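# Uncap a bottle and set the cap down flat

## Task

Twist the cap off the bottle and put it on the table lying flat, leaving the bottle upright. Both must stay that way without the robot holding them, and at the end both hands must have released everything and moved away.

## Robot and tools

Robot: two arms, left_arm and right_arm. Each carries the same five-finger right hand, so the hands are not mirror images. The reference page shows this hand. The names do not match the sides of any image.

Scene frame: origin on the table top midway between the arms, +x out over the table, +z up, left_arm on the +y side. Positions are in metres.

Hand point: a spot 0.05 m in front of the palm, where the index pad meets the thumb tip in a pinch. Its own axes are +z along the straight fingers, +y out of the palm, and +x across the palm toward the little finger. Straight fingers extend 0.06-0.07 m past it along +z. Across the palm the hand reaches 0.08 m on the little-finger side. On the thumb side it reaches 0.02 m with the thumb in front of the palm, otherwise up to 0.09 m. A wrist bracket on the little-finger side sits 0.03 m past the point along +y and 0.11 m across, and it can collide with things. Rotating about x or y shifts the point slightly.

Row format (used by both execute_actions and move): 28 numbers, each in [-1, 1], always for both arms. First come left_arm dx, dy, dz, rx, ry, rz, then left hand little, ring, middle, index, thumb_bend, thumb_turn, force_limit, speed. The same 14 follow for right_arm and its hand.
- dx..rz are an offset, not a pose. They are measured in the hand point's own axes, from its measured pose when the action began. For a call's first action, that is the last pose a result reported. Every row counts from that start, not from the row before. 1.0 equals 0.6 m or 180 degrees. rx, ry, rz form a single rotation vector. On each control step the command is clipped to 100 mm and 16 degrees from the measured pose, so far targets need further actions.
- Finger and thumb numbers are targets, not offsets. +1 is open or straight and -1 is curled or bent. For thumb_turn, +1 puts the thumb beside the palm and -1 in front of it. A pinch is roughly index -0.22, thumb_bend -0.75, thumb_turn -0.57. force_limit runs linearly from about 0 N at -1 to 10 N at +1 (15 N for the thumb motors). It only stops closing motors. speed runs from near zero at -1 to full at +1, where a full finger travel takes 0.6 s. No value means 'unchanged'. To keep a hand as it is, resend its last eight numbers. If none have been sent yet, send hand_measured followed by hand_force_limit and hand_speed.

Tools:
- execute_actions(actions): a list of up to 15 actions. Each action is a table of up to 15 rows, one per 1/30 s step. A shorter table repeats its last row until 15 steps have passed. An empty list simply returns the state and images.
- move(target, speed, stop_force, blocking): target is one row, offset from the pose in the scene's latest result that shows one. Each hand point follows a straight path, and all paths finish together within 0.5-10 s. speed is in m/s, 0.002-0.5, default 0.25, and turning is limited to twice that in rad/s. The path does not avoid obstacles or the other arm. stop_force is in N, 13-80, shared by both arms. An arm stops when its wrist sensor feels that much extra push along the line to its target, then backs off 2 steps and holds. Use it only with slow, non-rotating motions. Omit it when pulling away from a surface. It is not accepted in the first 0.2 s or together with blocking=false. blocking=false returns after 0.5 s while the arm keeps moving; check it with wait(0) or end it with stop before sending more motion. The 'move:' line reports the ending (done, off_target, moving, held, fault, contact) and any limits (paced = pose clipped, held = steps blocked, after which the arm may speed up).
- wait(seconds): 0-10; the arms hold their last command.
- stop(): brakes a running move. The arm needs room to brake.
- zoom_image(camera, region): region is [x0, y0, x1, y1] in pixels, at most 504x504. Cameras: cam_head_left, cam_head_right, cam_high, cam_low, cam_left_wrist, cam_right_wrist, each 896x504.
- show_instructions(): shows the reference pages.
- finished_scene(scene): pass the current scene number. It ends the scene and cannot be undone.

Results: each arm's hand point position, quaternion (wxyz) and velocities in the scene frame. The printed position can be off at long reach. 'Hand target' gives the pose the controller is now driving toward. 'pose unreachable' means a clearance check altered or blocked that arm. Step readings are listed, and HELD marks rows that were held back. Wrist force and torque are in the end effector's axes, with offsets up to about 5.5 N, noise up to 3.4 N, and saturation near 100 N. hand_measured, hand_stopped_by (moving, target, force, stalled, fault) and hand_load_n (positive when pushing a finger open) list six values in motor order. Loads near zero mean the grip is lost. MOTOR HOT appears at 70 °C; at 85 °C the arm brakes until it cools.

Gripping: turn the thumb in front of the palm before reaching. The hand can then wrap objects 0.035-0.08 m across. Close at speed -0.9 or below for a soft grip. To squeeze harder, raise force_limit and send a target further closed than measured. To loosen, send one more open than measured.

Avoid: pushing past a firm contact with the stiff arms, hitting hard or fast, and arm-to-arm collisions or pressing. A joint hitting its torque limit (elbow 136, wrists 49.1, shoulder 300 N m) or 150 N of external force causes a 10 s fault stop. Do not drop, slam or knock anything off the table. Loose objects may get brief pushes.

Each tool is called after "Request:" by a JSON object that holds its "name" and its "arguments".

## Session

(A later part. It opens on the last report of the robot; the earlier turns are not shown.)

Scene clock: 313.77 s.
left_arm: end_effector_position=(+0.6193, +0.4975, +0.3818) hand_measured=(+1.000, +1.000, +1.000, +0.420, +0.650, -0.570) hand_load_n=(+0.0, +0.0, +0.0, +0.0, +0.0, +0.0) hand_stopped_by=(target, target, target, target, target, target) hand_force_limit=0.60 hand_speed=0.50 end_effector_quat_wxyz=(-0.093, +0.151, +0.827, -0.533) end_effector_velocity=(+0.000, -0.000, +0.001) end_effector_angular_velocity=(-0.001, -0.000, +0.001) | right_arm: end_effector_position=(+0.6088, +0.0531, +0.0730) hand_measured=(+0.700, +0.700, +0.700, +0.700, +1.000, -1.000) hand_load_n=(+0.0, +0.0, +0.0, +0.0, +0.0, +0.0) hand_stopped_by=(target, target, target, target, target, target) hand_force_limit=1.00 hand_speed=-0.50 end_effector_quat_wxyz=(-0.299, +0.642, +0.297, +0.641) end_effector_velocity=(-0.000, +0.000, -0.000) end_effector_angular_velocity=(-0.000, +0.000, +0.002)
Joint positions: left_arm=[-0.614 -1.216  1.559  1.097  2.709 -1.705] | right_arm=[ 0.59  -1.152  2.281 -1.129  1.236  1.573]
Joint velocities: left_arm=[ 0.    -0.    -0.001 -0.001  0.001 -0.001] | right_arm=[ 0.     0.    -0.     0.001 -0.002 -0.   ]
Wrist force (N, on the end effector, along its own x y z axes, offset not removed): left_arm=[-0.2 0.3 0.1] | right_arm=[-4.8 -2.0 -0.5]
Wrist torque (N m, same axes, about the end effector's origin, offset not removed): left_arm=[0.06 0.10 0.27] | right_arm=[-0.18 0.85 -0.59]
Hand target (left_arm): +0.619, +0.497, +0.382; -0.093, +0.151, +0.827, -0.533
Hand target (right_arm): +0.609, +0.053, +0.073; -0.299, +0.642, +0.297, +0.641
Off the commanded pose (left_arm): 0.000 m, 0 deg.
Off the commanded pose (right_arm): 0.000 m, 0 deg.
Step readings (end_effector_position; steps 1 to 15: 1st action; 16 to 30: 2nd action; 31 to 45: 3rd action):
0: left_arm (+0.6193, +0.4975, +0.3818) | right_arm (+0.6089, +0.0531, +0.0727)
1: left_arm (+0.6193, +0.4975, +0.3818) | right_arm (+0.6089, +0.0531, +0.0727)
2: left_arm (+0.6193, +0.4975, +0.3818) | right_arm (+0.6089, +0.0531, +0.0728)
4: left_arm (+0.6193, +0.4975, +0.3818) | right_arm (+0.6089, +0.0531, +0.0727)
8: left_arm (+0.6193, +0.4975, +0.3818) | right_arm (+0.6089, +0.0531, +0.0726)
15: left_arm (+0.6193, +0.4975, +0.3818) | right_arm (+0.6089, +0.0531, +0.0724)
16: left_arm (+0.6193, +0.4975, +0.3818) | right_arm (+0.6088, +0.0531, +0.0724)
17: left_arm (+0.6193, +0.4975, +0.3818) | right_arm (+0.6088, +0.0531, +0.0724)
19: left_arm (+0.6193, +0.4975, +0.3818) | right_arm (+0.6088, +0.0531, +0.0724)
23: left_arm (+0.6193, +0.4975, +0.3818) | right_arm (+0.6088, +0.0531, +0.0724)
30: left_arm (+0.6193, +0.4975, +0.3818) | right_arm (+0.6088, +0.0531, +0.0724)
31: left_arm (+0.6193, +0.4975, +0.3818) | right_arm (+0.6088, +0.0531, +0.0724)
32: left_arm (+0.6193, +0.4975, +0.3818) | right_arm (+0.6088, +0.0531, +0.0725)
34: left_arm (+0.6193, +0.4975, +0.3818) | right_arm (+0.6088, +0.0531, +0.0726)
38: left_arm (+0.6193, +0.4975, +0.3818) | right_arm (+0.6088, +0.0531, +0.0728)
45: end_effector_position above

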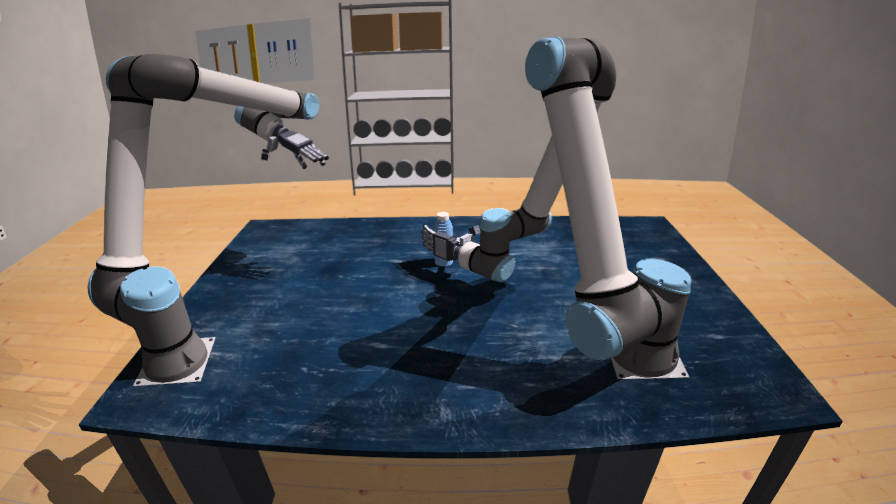

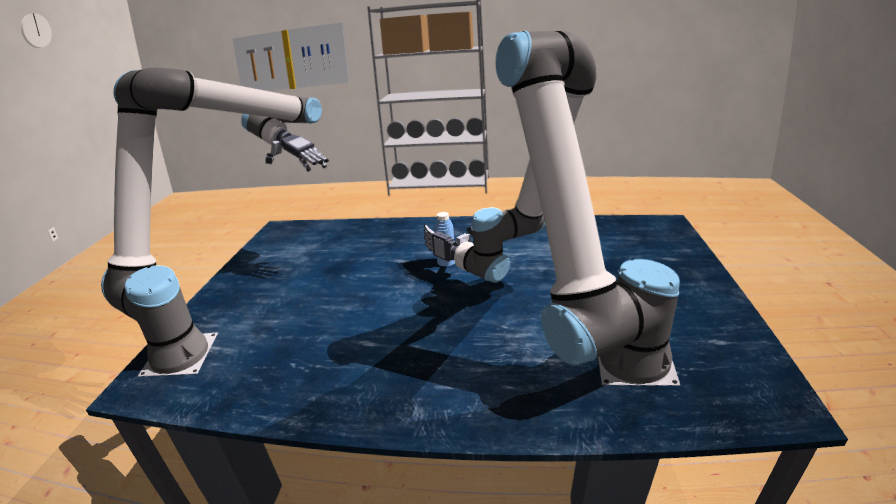

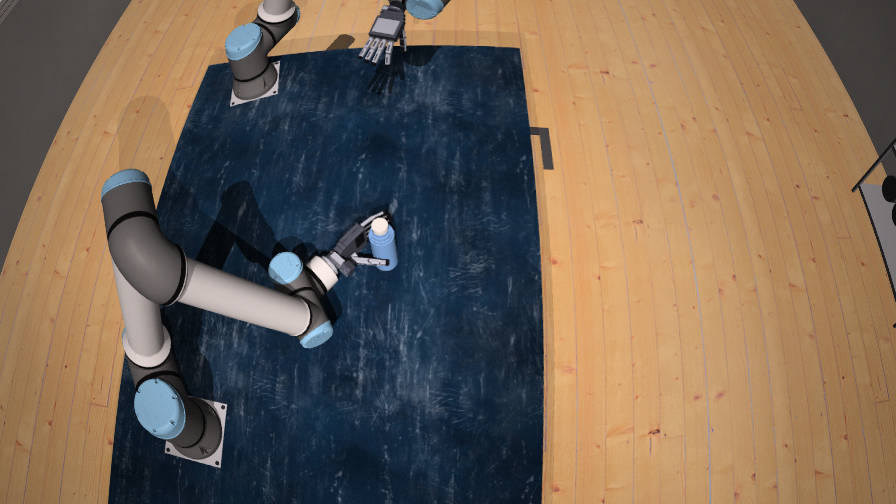

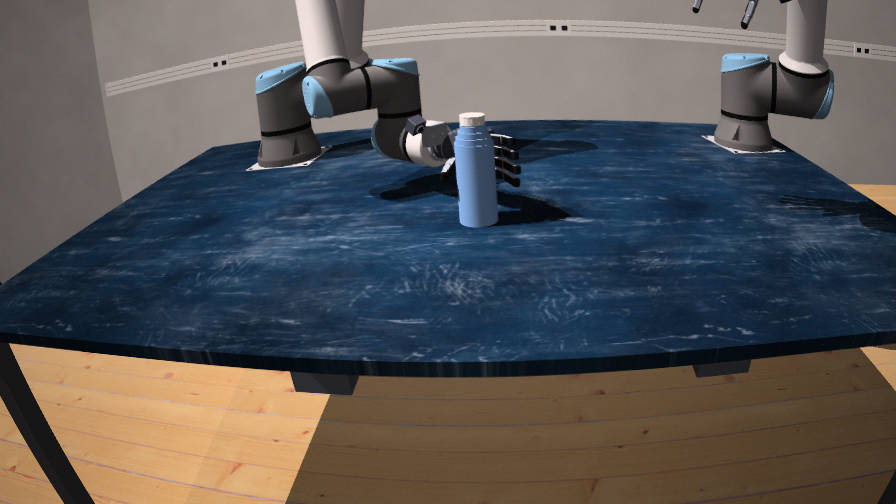

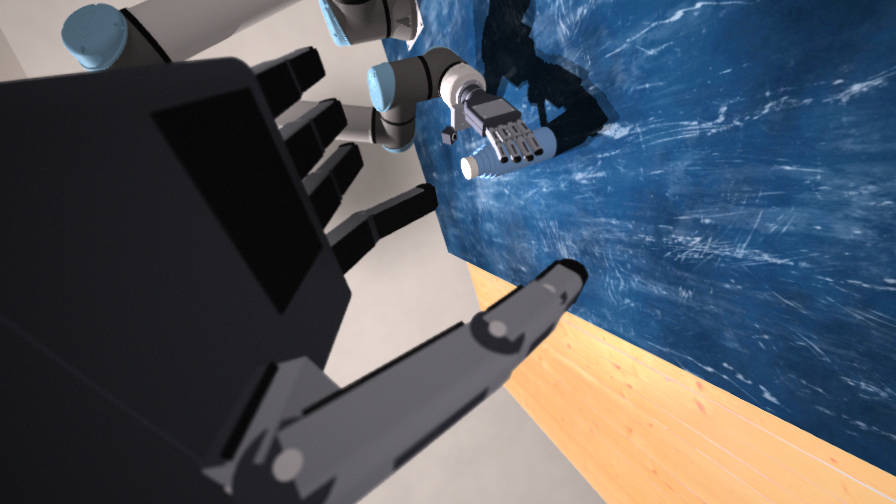

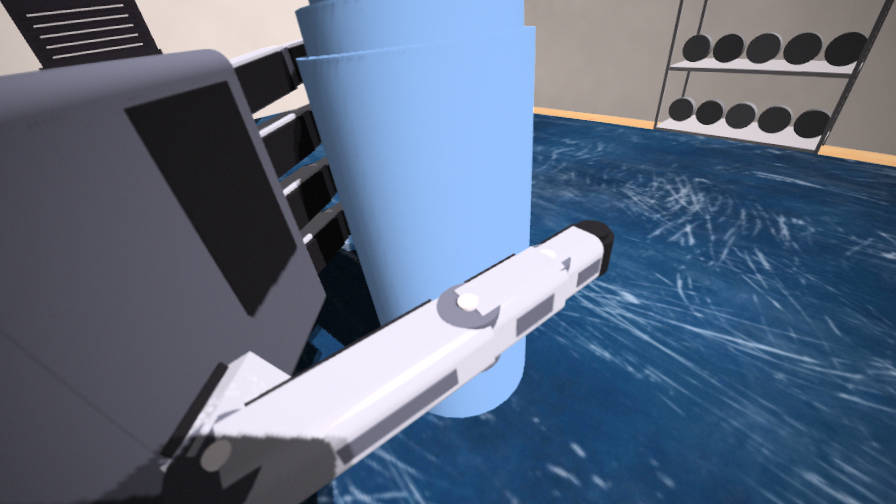

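Request:
{"name": "move", "arguments": {"target": [0,0,0,0,0,0,1,1,1,0.42,0.65,-0.57,0.6,0.5, -0.05,0,0,0,0,0,0.7,0.7,0.7,0.7,1,-1,1,-0.5], "speed": 0.05}}

Request:
{"name": "move", "arguments": {"target": [0,0,0,0,0,0,1,1,1,0.42,0.65,-0.57,0.6,0.5, 0,0.0167,0.0117,0,0,0,0.7,0.7,0.7,0.7,1,-1,1,-0.5], "speed": 0.015, "stop_force": 13}}

Request:
{"name": "zoom_image", "arguments": {"camera": "cam_high", "region": [300,190,440,300]}}

Scene clock: 328.53 s.
left_arm: end_effector_position=(+0.6193, +0.4975, +0.3818) hand_measured=(+1.000, +1.000, +1.000, +0.420, +0.650, -0.570) hand_load_n=(+0.0, +0.0, +0.0, +0.0, +0.0, +0.0) hand_stopped_by=(target, target, target, target, target, target) hand_force_limit=0.60 hand_speed=0.50 end_effector_quat_wxyz=(-0.093, +0.151, +0.827, -0.533) end_effector_velocity=(-0.000, +0.000, -0.000) end_effector_angular_velocity=(+0.002, +0.000, -0.000) | right_arm: end_effector_position=(+0.6087, +0.0531, +0.0432) hand_measured=(+0.700, +0.700, +0.700, +0.700, +1.000, -1.000) hand_load_n=(+0.0, +0.0, +0.0, +0.0, +0.0, +0.0) hand_stopped_by=(target, target, target, target, target, target) hand_force_limit=1.00 hand_speed=-0.50 end_effector_quat_wxyz=(-0.299, +0.642, +0.298, +0.641) end_effector_velocity=(+0.000, -0.000, -0.002) end_effector_angular_velocity=(+0.000, -0.000, -0.001)
Joint positions: left_arm=[-0.614 -1.216  1.559  1.097  2.709 -1.705] | right_arm=[ 0.591 -1.093  2.284 -1.191  1.236  1.573]
Joint velocities: left_arm=[-0.    -0.     0.001  0.001 -0.002  0.   ] | right_arm=[-0.     0.005 -0.    -0.005  0.001 -0.   ]
Wrist force (N, on the end effector, along its own x y z axes, offset not removed): left_arm=[0.5 0.2 -0.3] | right_arm=[3.8 3.4 -3.2]
Wrist torque (N m, same axes, about the end effector's origin, offset not removed): left_arm=[0.14 -0.16 0.00] | right_arm=[0.68 -0.49 0.17]
Hand target (left_arm): +0.619, +0.497, +0.382; -0.093, +0.151, +0.827, -0.533
Hand target (right_arm): +0.609, +0.053, +0.043; -0.299, +0.642, +0.297, +0.641
Off the commanded pose (left_arm): 0.000 m, 0 deg.
Off the commanded pose (right_arm): 0.000 m, 0 deg.
move: done

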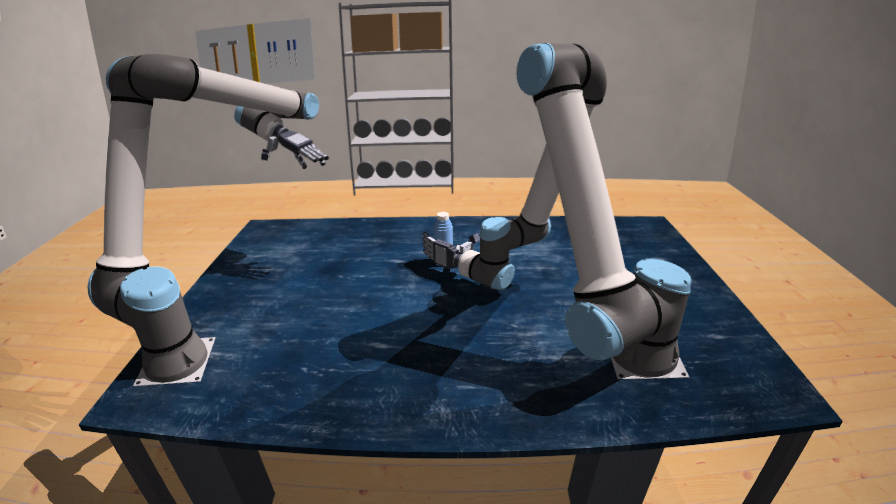

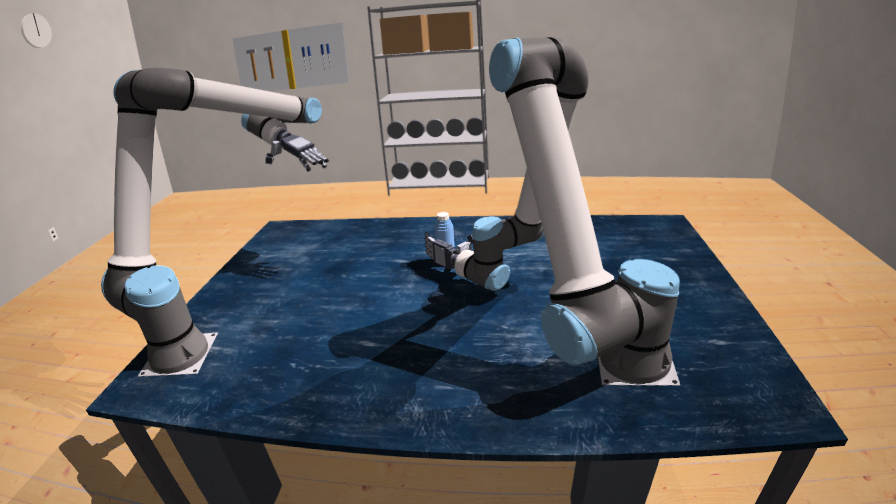

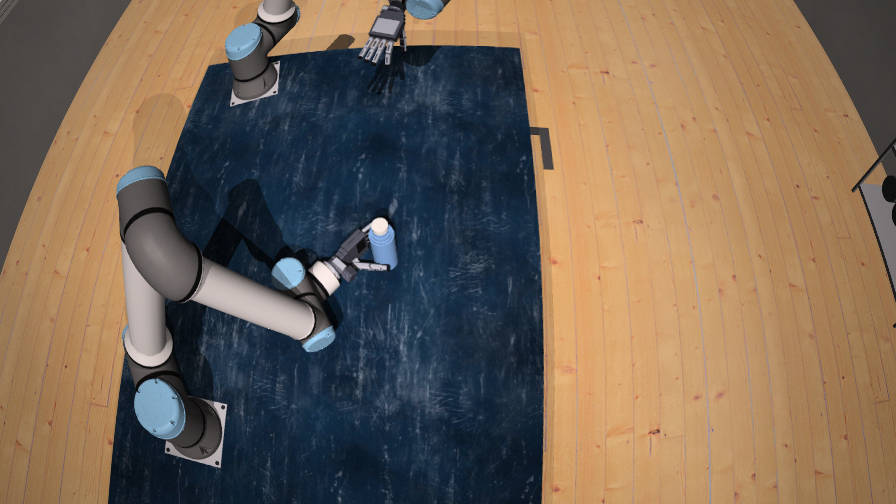

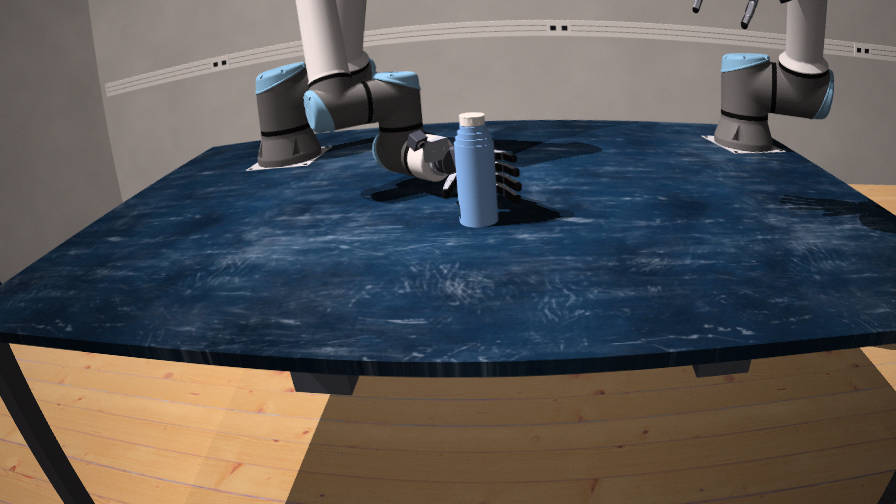

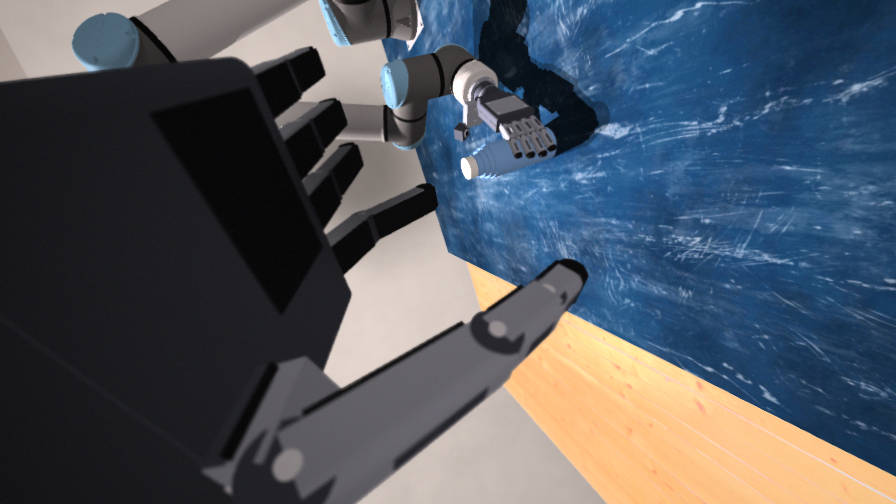

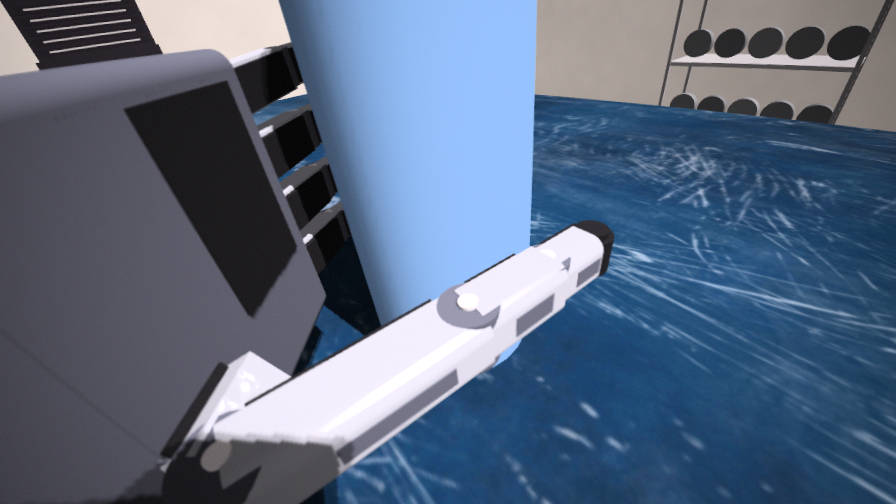

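Scene clock: 329.60 s.
left_arm: end_effector_position=(+0.6193, +0.4975, +0.3818) hand_measured=(+1.000, +1.000, +1.000, +0.420, +0.650, -0.570) hand_load_n=(+0.0, +0.0, +0.0, +0.0, +0.0, +0.0) hand_stopped_by=(target, target, target, target, target, target) hand_force_limit=0.60 hand_speed=0.50 end_effector_quat_wxyz=(-0.093, +0.151, +0.827, -0.533) end_effector_velocity=(-0.000, +0.000, -0.000) end_effector_angular_velocity=(+0.001, +0.002, +0.000) | right_arm: end_effector_position=(+0.6207, +0.0521, +0.0431) hand_measured=(+0.700, +0.700, +0.700, +0.700, +1.000, -1.000) hand_load_n=(+0.0, +0.0, +0.0, +0.0, +0.0, +0.0) hand_stopped_by=(target, target, target, target, target, target) hand_force_limit=1.00 hand_speed=-0.50 end_effector_quat_wxyz=(-0.299, +0.642, +0.297, +0.641) end_effector_velocity=(+0.003, -0.000, -0.000) end_effector_angular_velocity=(-0.001, -0.000, -0.000)
Joint positions: left_arm=[-0.614 -1.216  1.559  1.097  2.709 -1.705] | right_arm=[ 0.577 -1.087  2.27  -1.183  1.222  1.573]
Joint velocities: left_arm=[ 0.     0.     0.001  0.001  0.    -0.001] | right_arm=[-0.003  0.002 -0.003  0.002 -0.002 -0.001]
Wrist force (N, on the end effector, along its own x y z axes, offset not removed): left_arm=[-0.7 -0.4 -1.3] | right_arm=[0.4 1.7 -2.8]
Wrist torque (N m, same axes, about the end effector's origin, offset not removed): left_arm=[0.37 0.15 0.06] | right_arm=[0.52 -0.05 -0.17]
Hand target (left_arm): +0.619, +0.497, +0.382; -0.093, +0.151, +0.827, -0.533
Hand target (right_arm): +0.621, +0.052, +0.043; -0.299, +0.642, +0.298, +0.641
Off the commanded pose (left_arm): 0.000 m, 0 deg.
Off the commanded pose (right_arm): 0.000 m, 0 deg.
move: done

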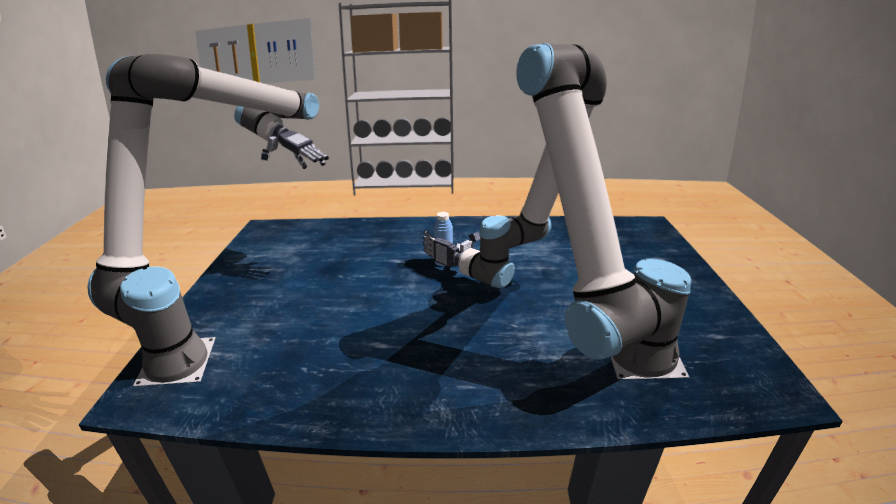

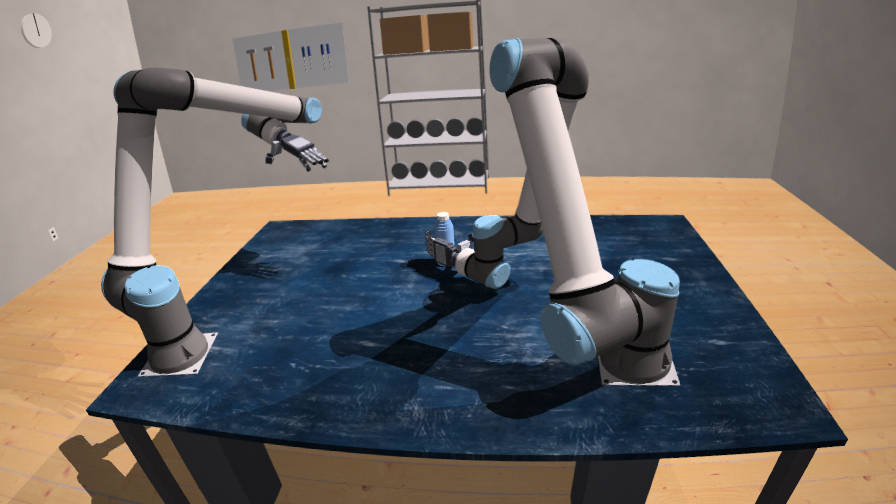

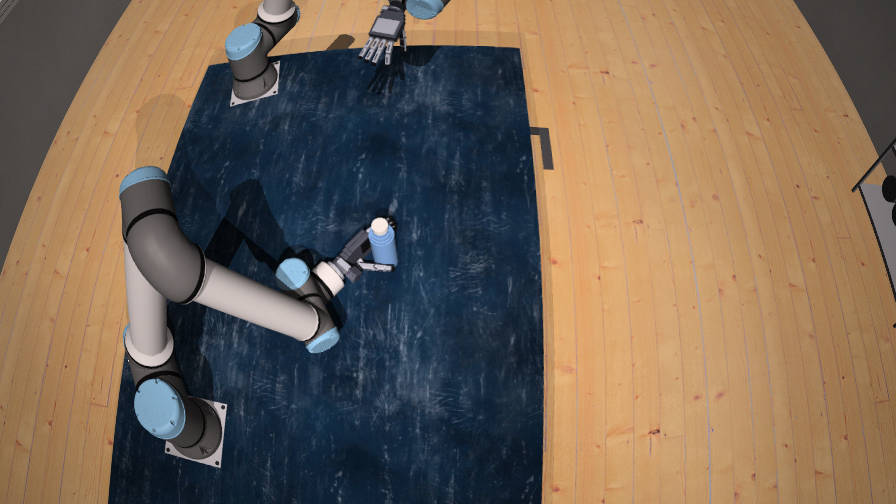

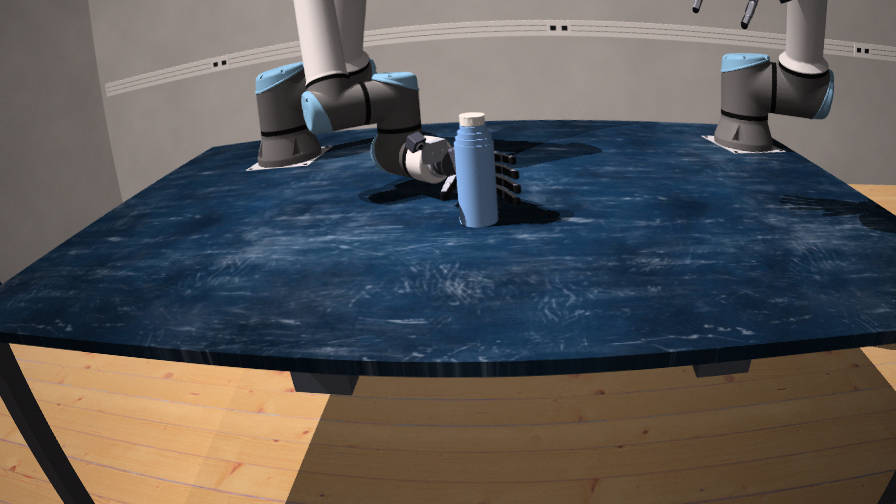

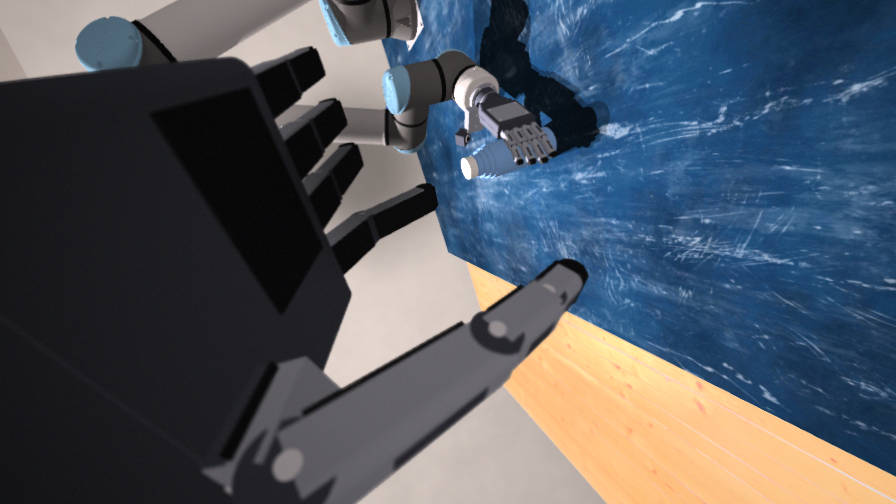

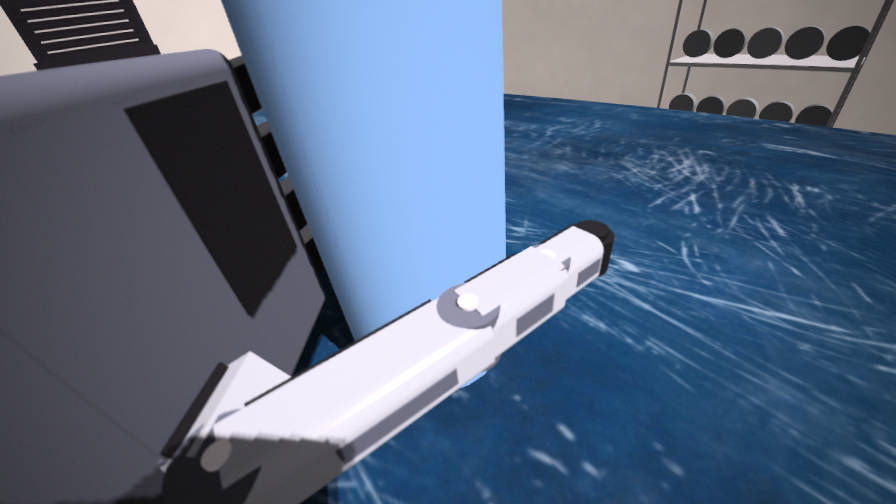

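Region (300, 190, 440, 300) of cam_high's 896x504 image, scaled by 3.600, with more detail than that image has; it fills the top 396 rows of this view, and the rest is white.

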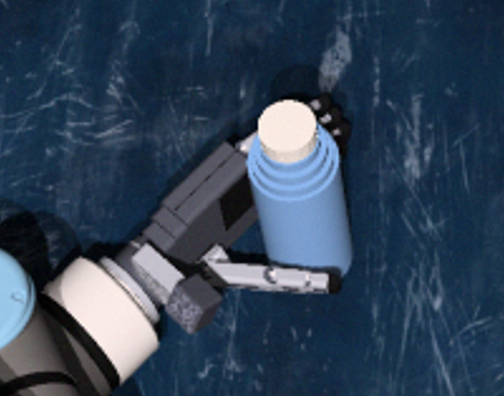

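Deep in the palm now. Close, and bring the left hand above the cap at the same time.

Request:
{"name": "move", "arguments": {"target": [-0.2225,-0.1328,0.7248,0,0,0,1,1,1,0.42,0.65,-0.57,0.6,0.5, 0,0,0,0,0,0,-0.8,-0.8,-0.8,-0.8,0.2,-1,1,-0.6], "speed": 0.3}}

Request:
{"name": "zoom_image", "arguments": {"camera": "cam_low", "region": [380,40,600,230]}}

Request:
{"name": "zoom_image", "arguments": {"camera": "cam_high", "region": [300,150,460,300]}}

Scene clock: 347.97 s.
left_arm: end_effector_position=(+0.5950, +0.0485, +0.2755) hand_measured=(+1.000, +1.000, +1.000, +0.420, +0.650, -0.570) hand_load_n=(+0.0, +0.0, +0.0, +0.0, +0.0, +0.0) hand_stopped_by=(target, target, target, target, target, target) hand_force_limit=0.60 hand_speed=0.50 end_effector_quat_wxyz=(-0.092, +0.151, +0.827, -0.533) end_effector_velocity=(-0.000, -0.002, -0.000) end_effector_angular_velocity=(+0.001, +0.001, -0.000) | right_arm: end_effector_position=(+0.6207, +0.0521, +0.0432) hand_measured=(+0.024, +0.040, +0.040, +0.046, +0.642, -1.000) hand_load_n=(+12.0, +8.5, +9.5, +9.5, +27.5, +4.0) hand_stopped_by=(force, force, force, force, force, target) hand_force_limit=1.00 hand_speed=-0.60 end_effector_quat_wxyz=(-0.299, +0.642, +0.298, +0.641) end_effector_velocity=(+0.000, +0.000, +0.000) end_effector_angular_velocity=(+0.000, -0.000, -0.001)
Joint positions: left_arm=[-1.128 -0.988  1.271  0.413  2.44  -2.564] | right_arm=[ 0.577 -1.087  2.27  -1.183  1.222  1.573]
Joint velocities: left_arm=[-0.002  0.002 -0.004  0.001 -0.001 -0.001] | right_arm=[-0.     0.    -0.    -0.     0.001  0.   ]
Wrist force (N, on the end effector, along its own x y z axes, offset not removed): left_arm=[-5.0 2.1 -0.6] | right_arm=[22.4 -5.6 6.4]
Wrist torque (N m, same axes, about the end effector's origin, offset not removed): left_arm=[0.50 0.70 -0.06] | right_arm=[-0.91 -1.53 -0.07]
Hand target (left_arm): +0.595, +0.048, +0.275; -0.092, +0.151, +0.827, -0.533
Hand target (right_arm): +0.621, +0.052, +0.043; -0.299, +0.642, +0.297, +0.641
Off the commanded pose (left_arm): 0.001 m, 0 deg.
Off the commanded pose (right_arm): 0.000 m, 0 deg.
move: done

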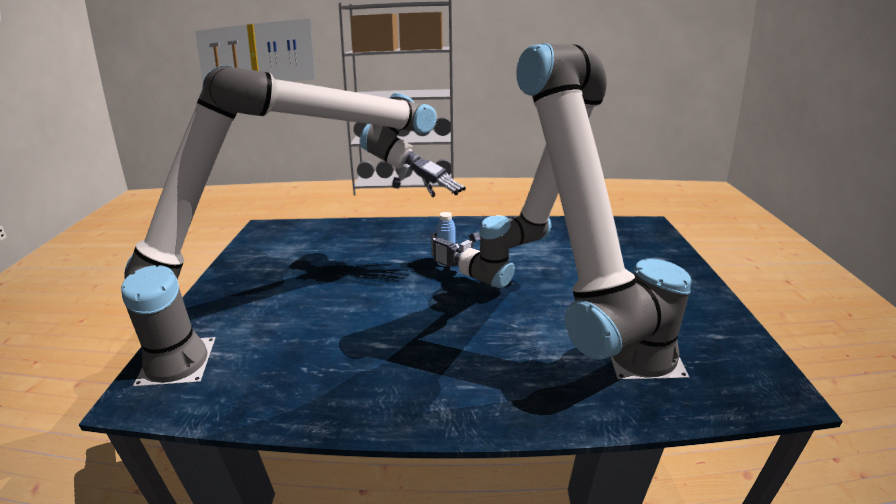

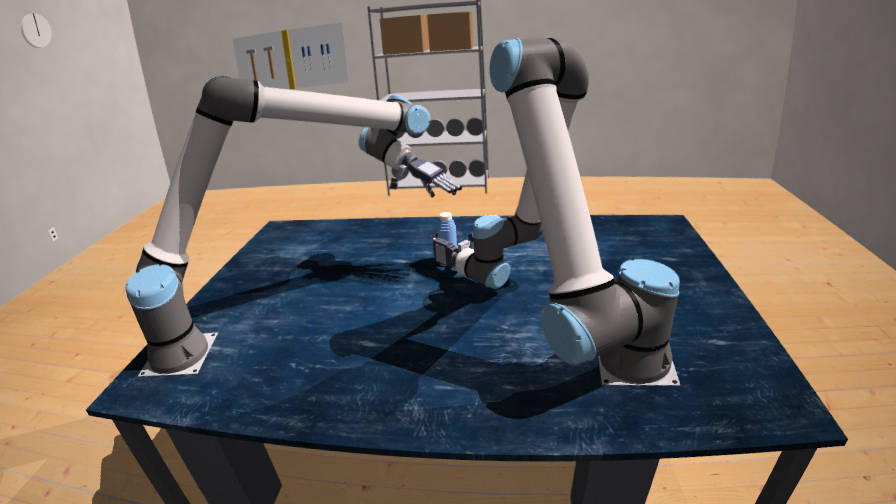

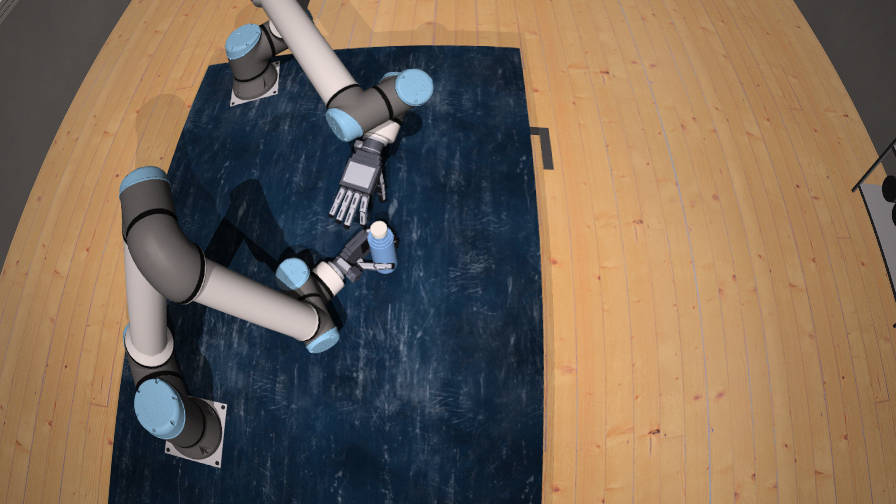

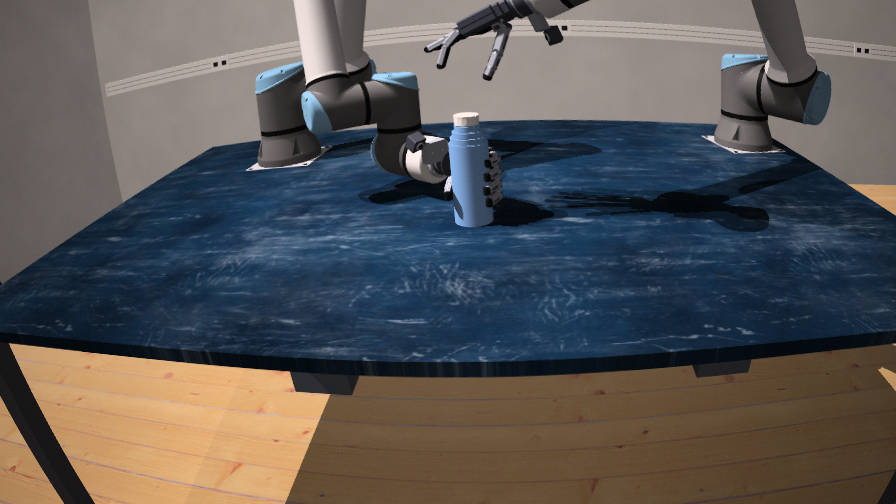

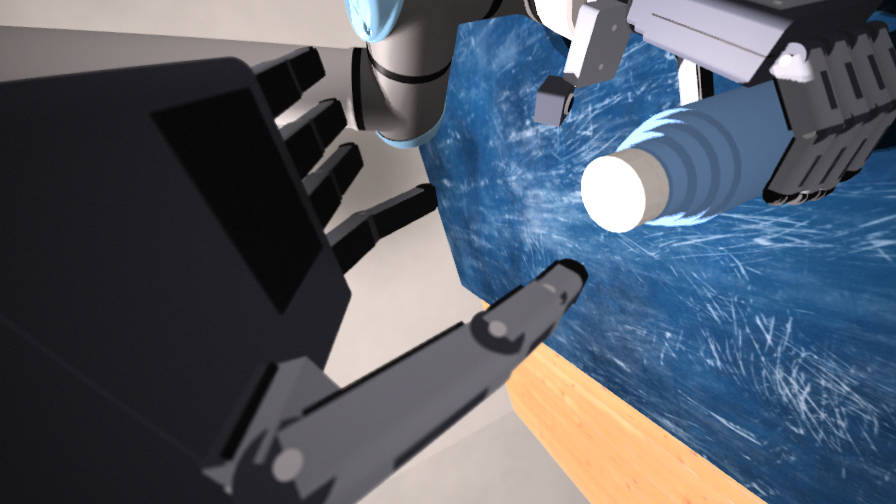

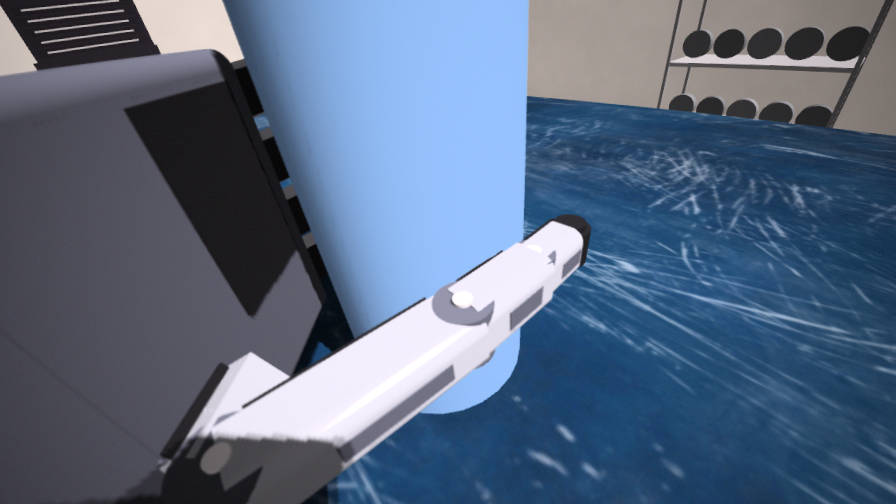

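Region (380, 40, 600, 230) of cam_low's 896x504 image, scaled by 2.291, with more detail than that image has; it fills the top 435 rows of this view, and the rest is white.

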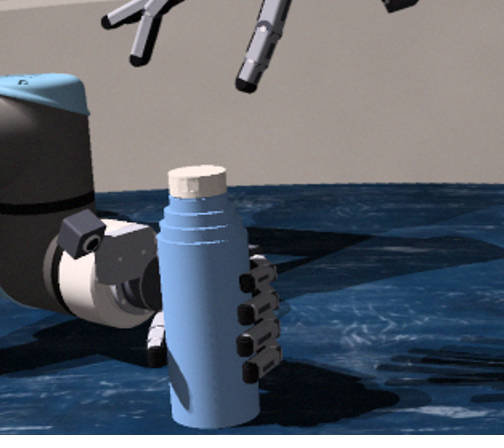

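Region (300, 150, 460, 300) of cam_high's 896x504 image, scaled by 3.150, with more detail than that image has; it fills the top 472 rows of this view, and the rest is white.

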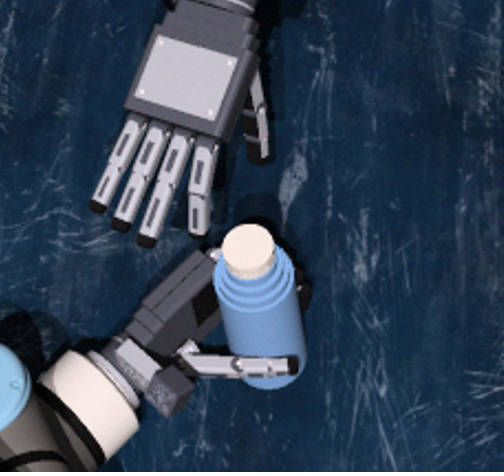

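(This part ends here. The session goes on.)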